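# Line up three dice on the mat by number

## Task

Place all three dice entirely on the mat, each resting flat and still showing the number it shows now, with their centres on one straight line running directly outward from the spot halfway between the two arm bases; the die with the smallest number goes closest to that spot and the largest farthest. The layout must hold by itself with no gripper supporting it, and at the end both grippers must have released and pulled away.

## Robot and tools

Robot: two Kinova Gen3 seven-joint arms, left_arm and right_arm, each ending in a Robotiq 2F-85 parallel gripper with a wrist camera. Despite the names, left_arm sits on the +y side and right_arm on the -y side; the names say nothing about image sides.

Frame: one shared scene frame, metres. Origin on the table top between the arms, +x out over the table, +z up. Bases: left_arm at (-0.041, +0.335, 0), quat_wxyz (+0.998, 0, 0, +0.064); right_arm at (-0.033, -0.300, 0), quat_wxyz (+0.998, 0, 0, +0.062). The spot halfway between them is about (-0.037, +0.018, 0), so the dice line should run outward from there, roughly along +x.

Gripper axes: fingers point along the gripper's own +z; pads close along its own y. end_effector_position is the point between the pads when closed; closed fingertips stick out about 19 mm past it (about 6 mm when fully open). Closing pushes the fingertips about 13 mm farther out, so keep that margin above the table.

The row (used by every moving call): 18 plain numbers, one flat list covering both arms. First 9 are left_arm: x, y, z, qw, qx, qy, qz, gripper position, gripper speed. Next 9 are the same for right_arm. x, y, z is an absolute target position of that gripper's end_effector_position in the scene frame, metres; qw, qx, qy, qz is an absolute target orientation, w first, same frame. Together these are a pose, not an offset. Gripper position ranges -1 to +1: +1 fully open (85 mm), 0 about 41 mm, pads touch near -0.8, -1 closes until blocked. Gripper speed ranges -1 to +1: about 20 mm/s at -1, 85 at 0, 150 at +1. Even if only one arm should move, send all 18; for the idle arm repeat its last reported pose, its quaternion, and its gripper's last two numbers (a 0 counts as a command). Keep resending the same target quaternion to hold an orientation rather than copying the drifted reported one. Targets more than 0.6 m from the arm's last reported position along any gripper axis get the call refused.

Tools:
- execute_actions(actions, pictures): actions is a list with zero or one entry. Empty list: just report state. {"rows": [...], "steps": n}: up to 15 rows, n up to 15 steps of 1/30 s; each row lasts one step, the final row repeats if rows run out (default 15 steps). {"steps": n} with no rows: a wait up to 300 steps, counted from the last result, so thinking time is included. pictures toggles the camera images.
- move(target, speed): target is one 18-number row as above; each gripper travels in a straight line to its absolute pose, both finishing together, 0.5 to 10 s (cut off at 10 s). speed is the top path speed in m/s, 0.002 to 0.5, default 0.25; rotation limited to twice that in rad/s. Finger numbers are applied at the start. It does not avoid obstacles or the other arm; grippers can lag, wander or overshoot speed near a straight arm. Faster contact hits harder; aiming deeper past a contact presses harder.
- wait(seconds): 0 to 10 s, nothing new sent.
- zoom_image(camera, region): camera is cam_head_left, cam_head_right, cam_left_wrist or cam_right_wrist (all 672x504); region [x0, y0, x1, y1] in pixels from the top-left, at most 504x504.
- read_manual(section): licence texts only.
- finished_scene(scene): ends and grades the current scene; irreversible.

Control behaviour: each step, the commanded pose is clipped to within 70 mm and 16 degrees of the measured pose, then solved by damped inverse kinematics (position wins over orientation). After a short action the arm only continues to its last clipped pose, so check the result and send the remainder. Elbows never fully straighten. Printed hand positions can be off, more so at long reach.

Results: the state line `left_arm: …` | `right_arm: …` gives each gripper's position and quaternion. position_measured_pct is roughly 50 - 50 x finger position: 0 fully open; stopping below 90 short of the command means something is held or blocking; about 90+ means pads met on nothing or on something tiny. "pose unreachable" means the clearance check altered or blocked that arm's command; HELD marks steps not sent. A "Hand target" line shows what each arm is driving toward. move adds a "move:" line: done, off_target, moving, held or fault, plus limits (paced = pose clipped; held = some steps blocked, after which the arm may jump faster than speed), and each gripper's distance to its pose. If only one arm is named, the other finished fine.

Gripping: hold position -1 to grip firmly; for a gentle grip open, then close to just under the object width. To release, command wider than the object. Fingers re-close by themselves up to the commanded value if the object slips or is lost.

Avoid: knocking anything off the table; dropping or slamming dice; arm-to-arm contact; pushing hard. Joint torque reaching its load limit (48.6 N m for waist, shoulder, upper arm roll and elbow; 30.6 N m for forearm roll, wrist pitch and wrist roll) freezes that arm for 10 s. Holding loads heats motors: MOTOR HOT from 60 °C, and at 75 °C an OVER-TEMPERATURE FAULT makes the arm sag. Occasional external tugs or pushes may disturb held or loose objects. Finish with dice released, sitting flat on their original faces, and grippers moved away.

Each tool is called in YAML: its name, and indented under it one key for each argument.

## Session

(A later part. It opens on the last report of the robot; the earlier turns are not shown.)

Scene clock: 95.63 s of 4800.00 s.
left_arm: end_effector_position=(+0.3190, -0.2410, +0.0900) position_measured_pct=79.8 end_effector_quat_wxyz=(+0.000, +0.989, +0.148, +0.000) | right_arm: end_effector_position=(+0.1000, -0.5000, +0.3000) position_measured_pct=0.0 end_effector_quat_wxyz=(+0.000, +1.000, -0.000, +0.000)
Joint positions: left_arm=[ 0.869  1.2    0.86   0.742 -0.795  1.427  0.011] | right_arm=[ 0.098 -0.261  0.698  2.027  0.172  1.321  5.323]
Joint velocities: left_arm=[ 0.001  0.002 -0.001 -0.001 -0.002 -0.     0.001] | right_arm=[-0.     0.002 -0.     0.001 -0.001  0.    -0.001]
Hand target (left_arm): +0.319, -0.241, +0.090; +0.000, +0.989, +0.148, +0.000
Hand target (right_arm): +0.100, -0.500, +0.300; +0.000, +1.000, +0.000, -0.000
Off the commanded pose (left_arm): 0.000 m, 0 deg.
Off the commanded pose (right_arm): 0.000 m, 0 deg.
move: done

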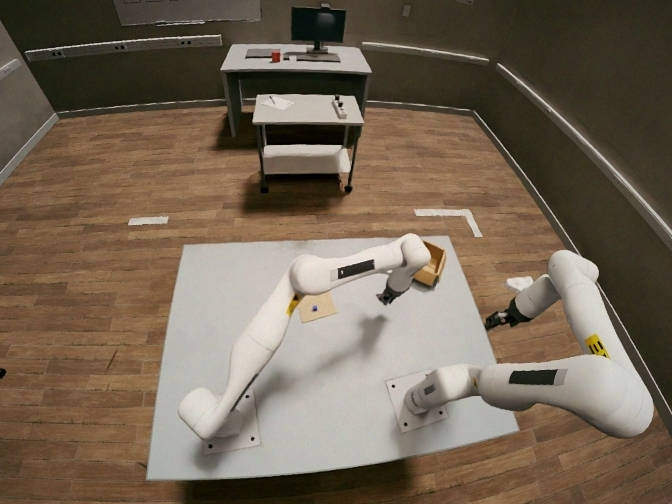

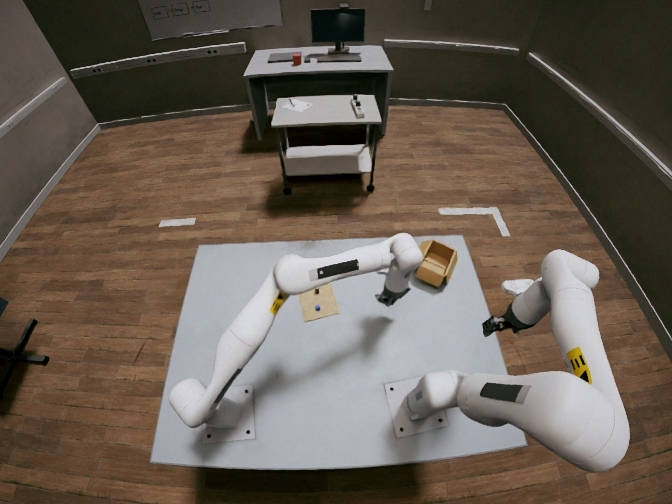

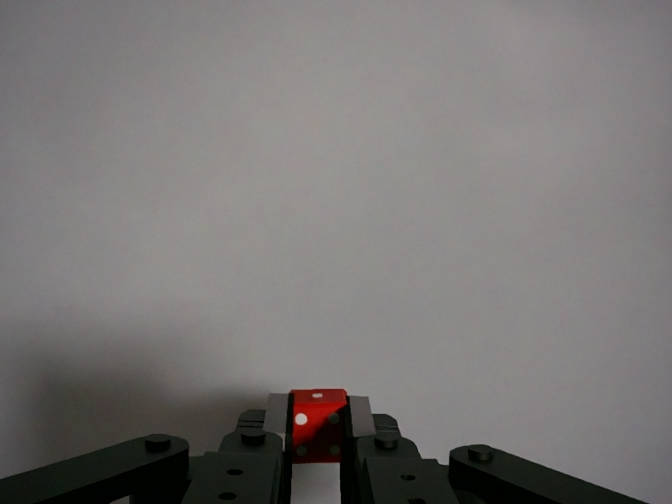

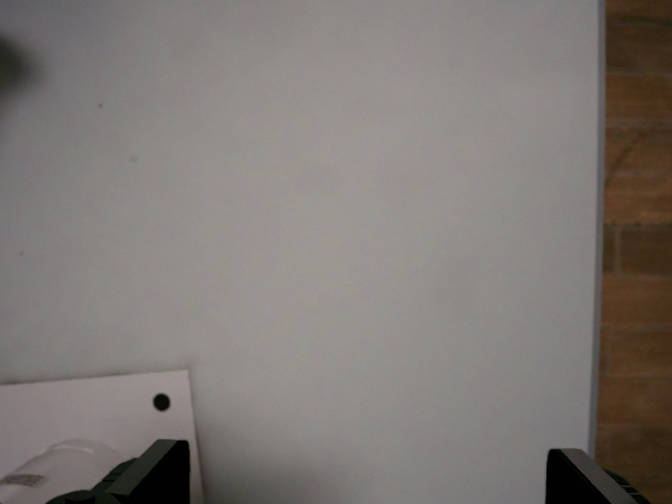

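move:
  target: [0.3755,0.027,0.08,0,1,0.01,0,-1,0,0.1,-0.5,0.3,0,1,0,0,1,0]
  speed: 0.15

move:
  target: [0.3755,0.027,0.026,0,1,0.01,0,-1,0,0.1,-0.5,0.3,0,1,0,0,1,0]
  speed: 0.04

move:
  target: [0.3755,0.027,0.026,0,1,0.01,0,0.2,0,0.1,-0.5,0.3,0,1,0,0,1,0]

move:
  target: [0.3755,0.027,0.08,0,1,0.01,0,0.2,0,0.1,-0.5,0.3,0,1,0,0,1,0]
  speed: 0.1

move:
  target: [0.34,0.027,0.27,0,1,0.01,0,1,0,0.1,-0.5,0.3,0,1,0,0,1,0]

Scene clock: 103.00 s of 4800.00 s.
left_arm: end_effector_position=(+0.3741, +0.0270, +0.0796) position_measured_pct=79.8 end_effector_quat_wxyz=(-0.000, +1.000, +0.010, -0.000) | right_arm: end_effector_position=(+0.1000, -0.5000, +0.3000) position_measured_pct=0.0 end_effector_quat_wxyz=(+0.000, +1.000, -0.000, +0.000)
Joint positions: left_arm=[ 0.202  0.944  0.956  1.583 -0.85   1.077 -0.287] | right_arm=[ 0.098 -0.261  0.698  2.027  0.172  1.321  5.323]
Joint velocities: left_arm=[-0.01  -0.003 -0.002  0.003  0.002 -0.001 -0.001] | right_arm=[ 0.001 -0.001  0.     0.     0.     0.     0.001]
Hand target (left_arm): +0.374, +0.027, +0.080; -0.000, +1.000, +0.011, -0.000
Hand target (right_arm): +0.100, -0.500, +0.300; +0.000, +1.000, +0.000, -0.000
Off the commanded pose (left_arm): 0.001 m, 0 deg.
Off the commanded pose (right_arm): 0.000 m, 0 deg.
After step 90, 2.20 s passed at rest.
move: done

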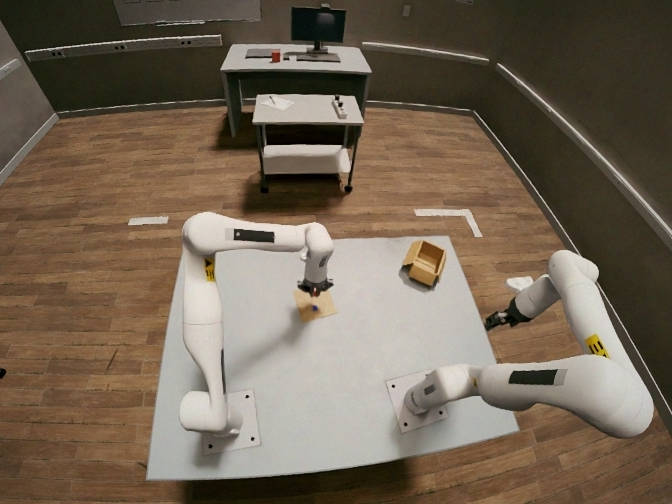

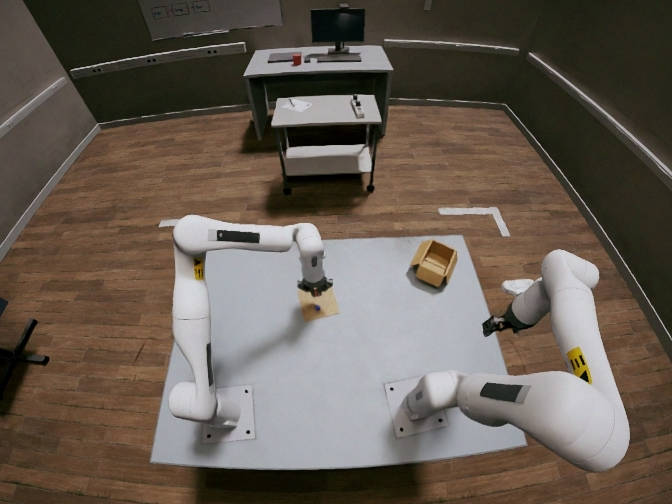

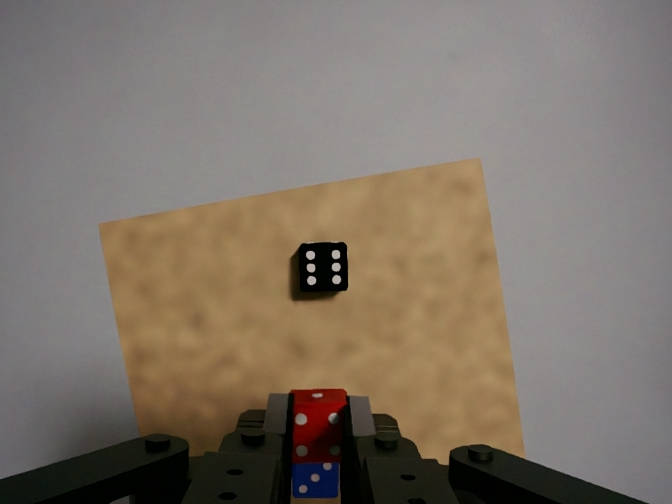

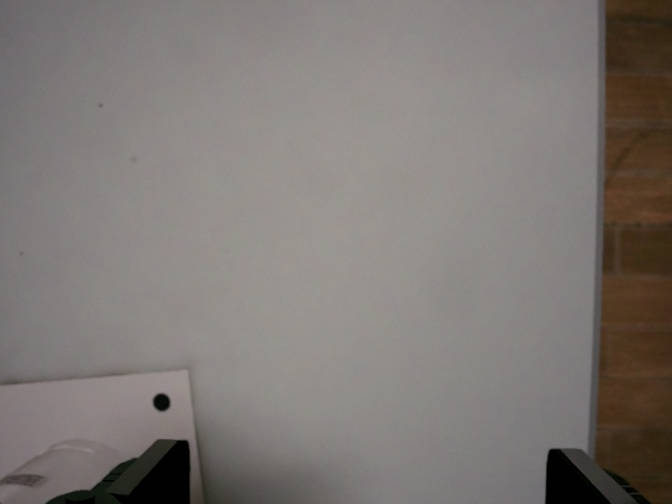

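Scene clock: 104.57 s of 4800.00 s.
left_arm: end_effector_position=(+0.3758, +0.0271, +0.0265) position_measured_pct=79.8 end_effector_quat_wxyz=(+0.000, +1.000, +0.010, +0.000) | right_arm: end_effector_position=(+0.1000, -0.5000, +0.3000) position_measured_pct=0.0 end_effector_quat_wxyz=(+0.000, +1.000, -0.000, +0.000)
Joint positions: left_arm=[ 0.228  1.022  0.891  1.61  -0.926  0.98  -0.24 ] | right_arm=[ 0.098 -0.261  0.698  2.027  0.172  1.321  5.323]
Joint velocities: left_arm=[-0.001  0.    -0.    -0.    -0.     0.001 -0.001] | right_arm=[ 0.001 -0.     0.     0.001 -0.    -0.     0.   ]
Hand target (left_arm): +0.376, +0.027, +0.026; -0.000, +1.000, +0.010, +0.000
Hand target (right_arm): +0.100, -0.500, +0.300; +0.000, +1.000, +0.000, -0.000
Off the commanded pose (left_arm): 0.001 m, 0 deg.
Off the commanded pose (right_arm): 0.000 m, 0 deg.
move: done

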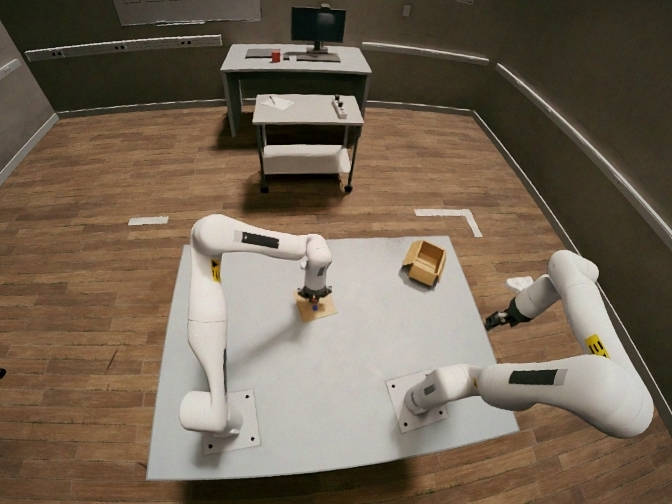

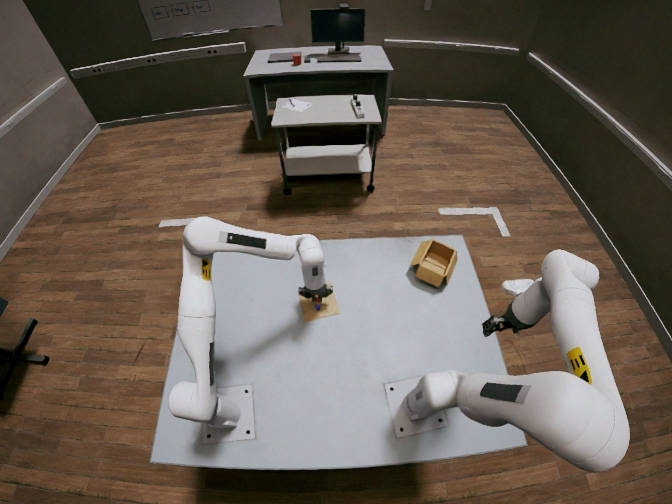

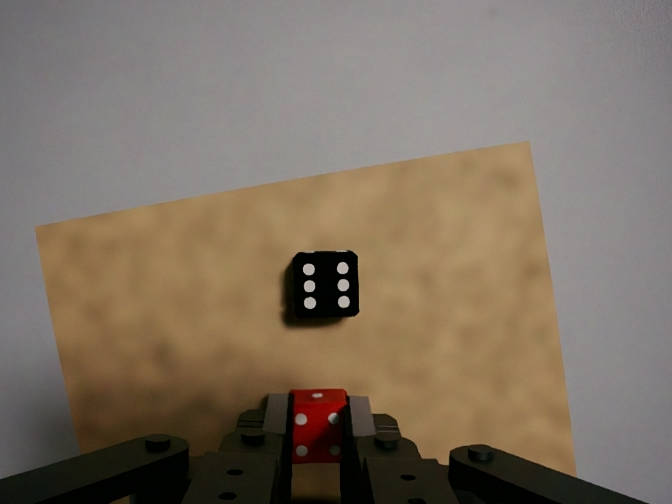

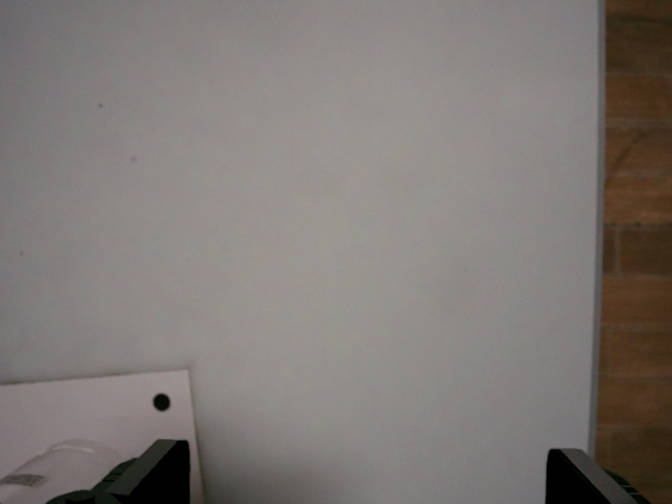

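Scene clock: 105.37 s of 4800.00 s.
left_arm: end_effector_position=(+0.3755, +0.0270, +0.0260) position_measured_pct=40.1 end_effector_quat_wxyz=(+0.000, +1.000, +0.010, +0.000) | right_arm: end_effector_position=(+0.1000, -0.5000, +0.3000) position_measured_pct=0.0 end_effector_quat_wxyz=(+0.000, +1.000, -0.000, +0.000)
Joint positions: left_arm=[ 0.229  1.023  0.89   1.61  -0.926  0.98  -0.24 ] | right_arm=[ 0.098 -0.261  0.698  2.027  0.172  1.321  5.323]
Joint velocities: left_arm=[-0.001 -0.001  0.001  0.     0.     0.     0.001] | right_arm=[-0.001  0.002 -0.     0.001  0.    -0.     0.   ]
Hand target (left_arm): +0.376, +0.027, +0.026; +0.000, +1.000, +0.010, +0.000
Hand target (right_arm): +0.100, -0.500, +0.300; +0.000, +1.000, +0.000, -0.000
Off the commanded pose (left_arm): 0.000 m, 0 deg.
Off the commanded pose (right_arm): 0.000 m, 0 deg.
move: done

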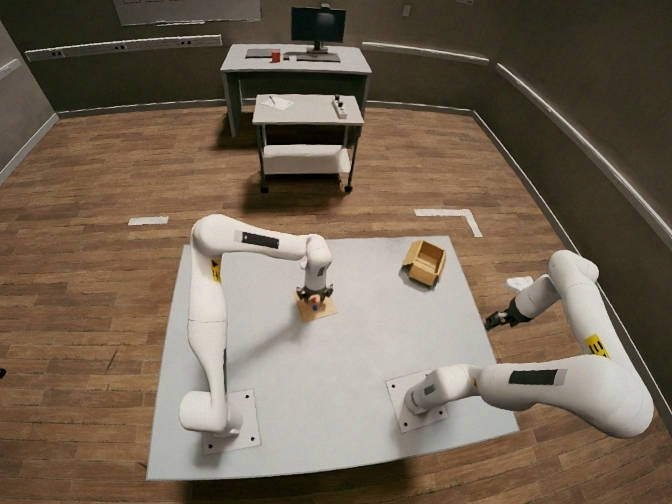

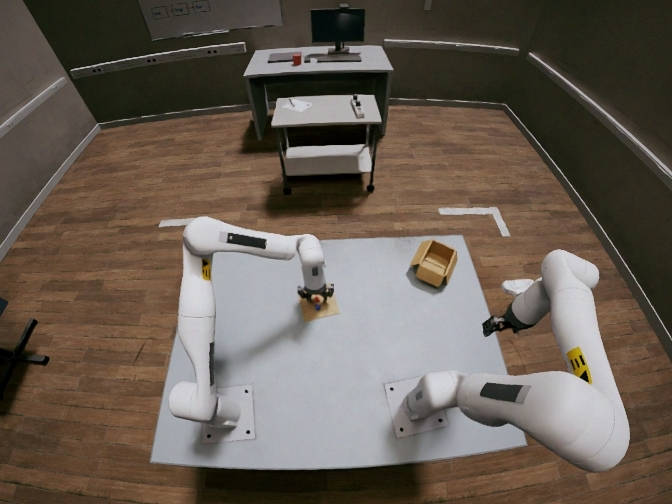

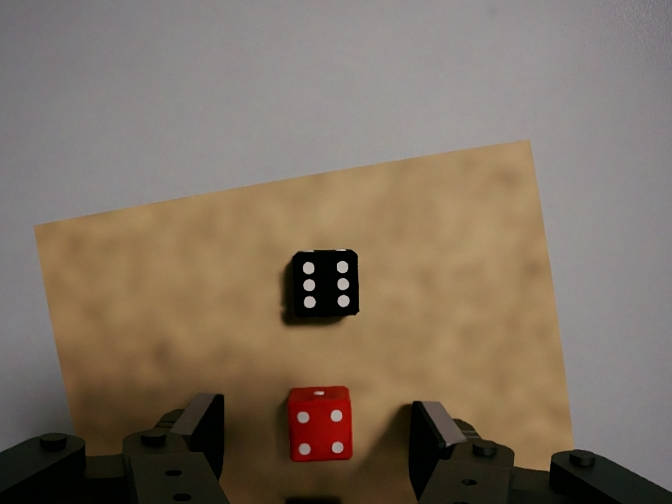

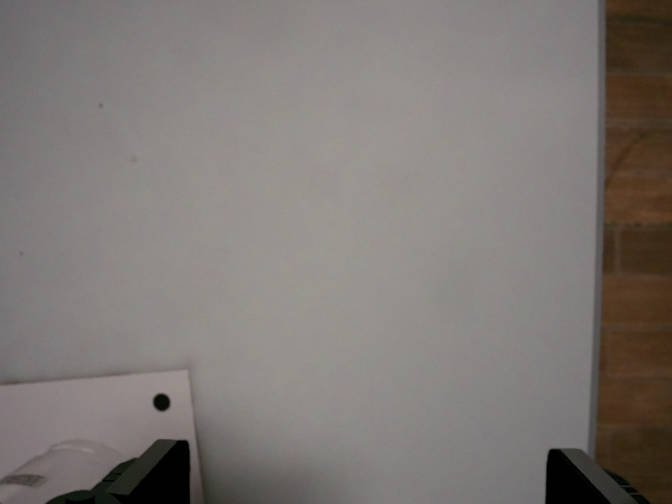

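Scene clock: 106.20 s of 4800.00 s.
left_arm: end_effector_position=(+0.3753, +0.0268, +0.0798) position_measured_pct=40.1 end_effector_quat_wxyz=(+0.000, +1.000, +0.010, -0.000) | right_arm: end_effector_position=(+0.1000, -0.5000, +0.3000) position_measured_pct=0.0 end_effector_quat_wxyz=(+0.000, +1.000, -0.000, +0.000)
Joint positions: left_arm=[ 0.202  0.945  0.955  1.579 -0.849  1.079 -0.291] | right_arm=[ 0.098 -0.261  0.698  2.027  0.172  1.321  5.323]
Joint velocities: left_arm=[-0.001 -0.003  0.001 -0.001 -0.002  0.001  0.001] | right_arm=[ 0.    -0.002  0.     0.001  0.    -0.     0.001]
Hand target (left_arm): +0.375, +0.027, +0.080; +0.000, +1.000, +0.010, -0.000
Hand target (right_arm): +0.100, -0.500, +0.300; +0.000, +1.000, +0.000, -0.000
Off the commanded pose (left_arm): 0.000 m, 0 deg.
Off the commanded pose (right_arm): 0.000 m, 0 deg.
move: done

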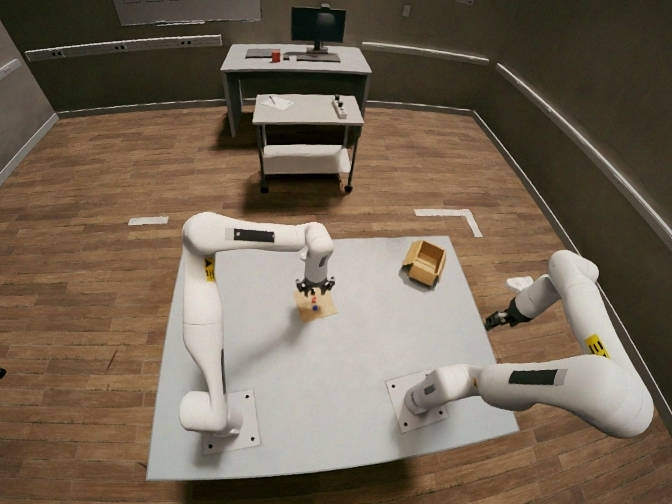

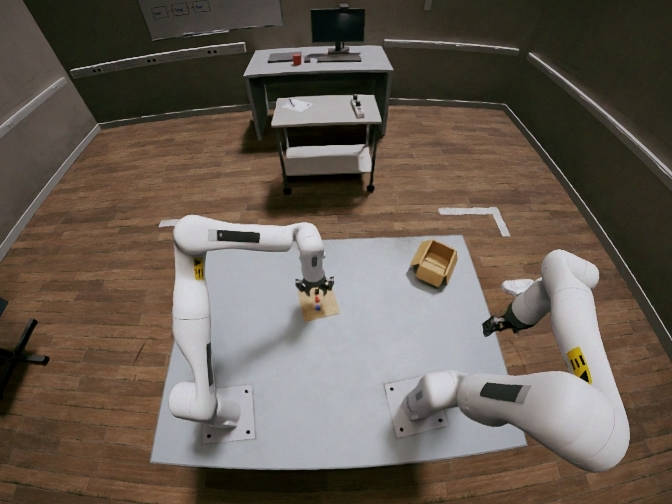

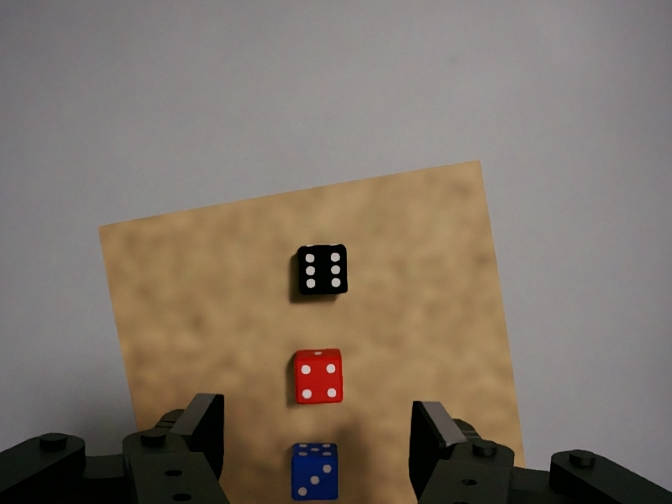

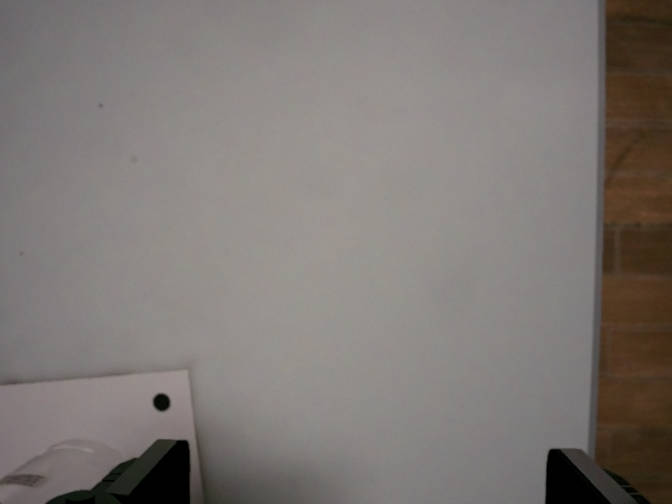

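Scene clock: 107.40 s of 4800.00 s.
left_arm: end_effector_position=(+0.3399, +0.0267, +0.2696) position_measured_pct=0.0 end_effector_quat_wxyz=(-0.000, +1.000, +0.010, -0.000) | right_arm: end_effector_position=(+0.1000, -0.5000, +0.3000) position_measured_pct=0.0 end_effector_quat_wxyz=(+0.000, +1.000, -0.000, +0.000)
Joint positions: left_arm=[ 0.153  0.677  1.139  1.398 -0.61   1.446 -0.403] | right_arm=[ 0.098 -0.261  0.698  2.027  0.172  1.321  5.323]
Joint velocities: left_arm=[-0.001 -0.002  0.001 -0.001  0.002  0.001 -0.   ] | right_arm=[-0.001 -0.001 -0.     0.     0.    -0.     0.   ]
Hand target (left_arm): +0.340, +0.027, +0.270; +0.000, +1.000, +0.010, -0.000
Hand target (right_arm): +0.100, -0.500, +0.300; +0.000, +1.000, +0.000, -0.000
Off the commanded pose (left_arm): 0.001 m, 0 deg.
Off the commanded pose (right_arm): 0.000 m, 0 deg.
move: done

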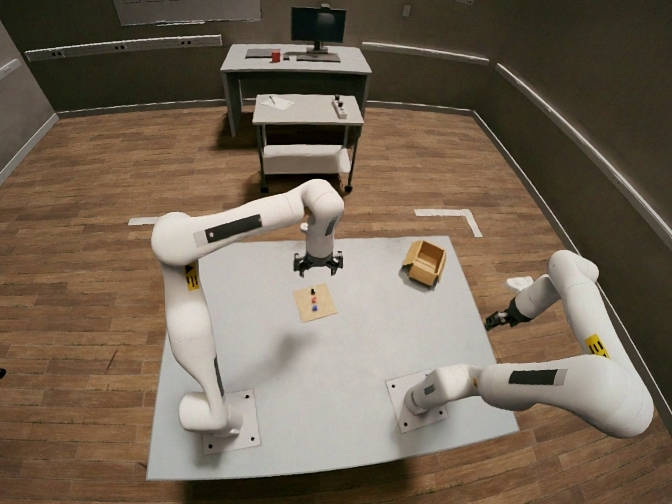

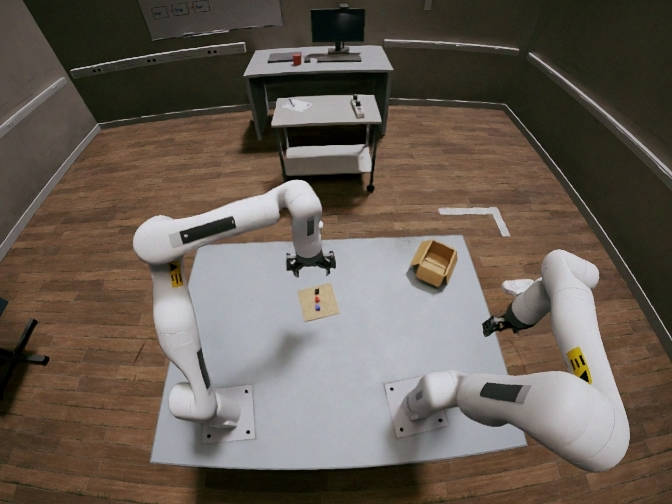

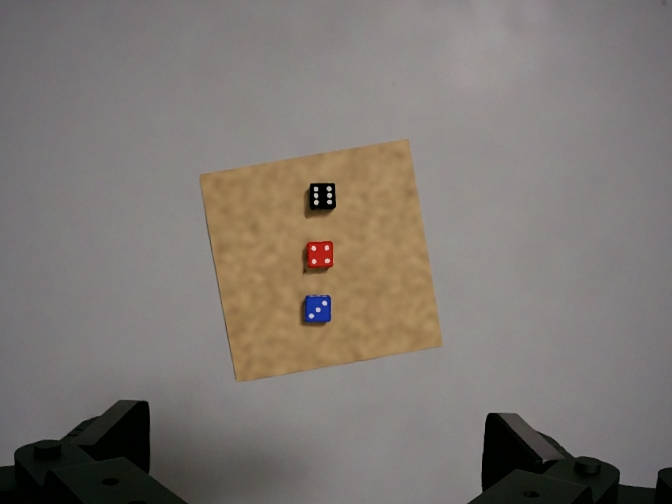

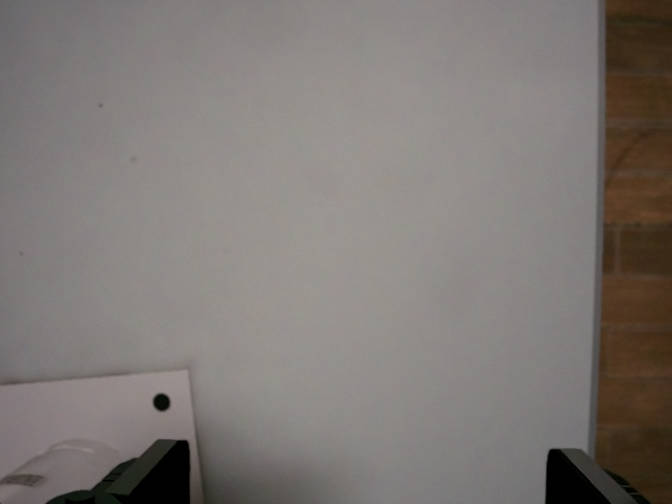

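Straight line, 3-4-6, on the mat, arm clear.

finished_scene:
  scene: 2

The scene is finished: the task was done.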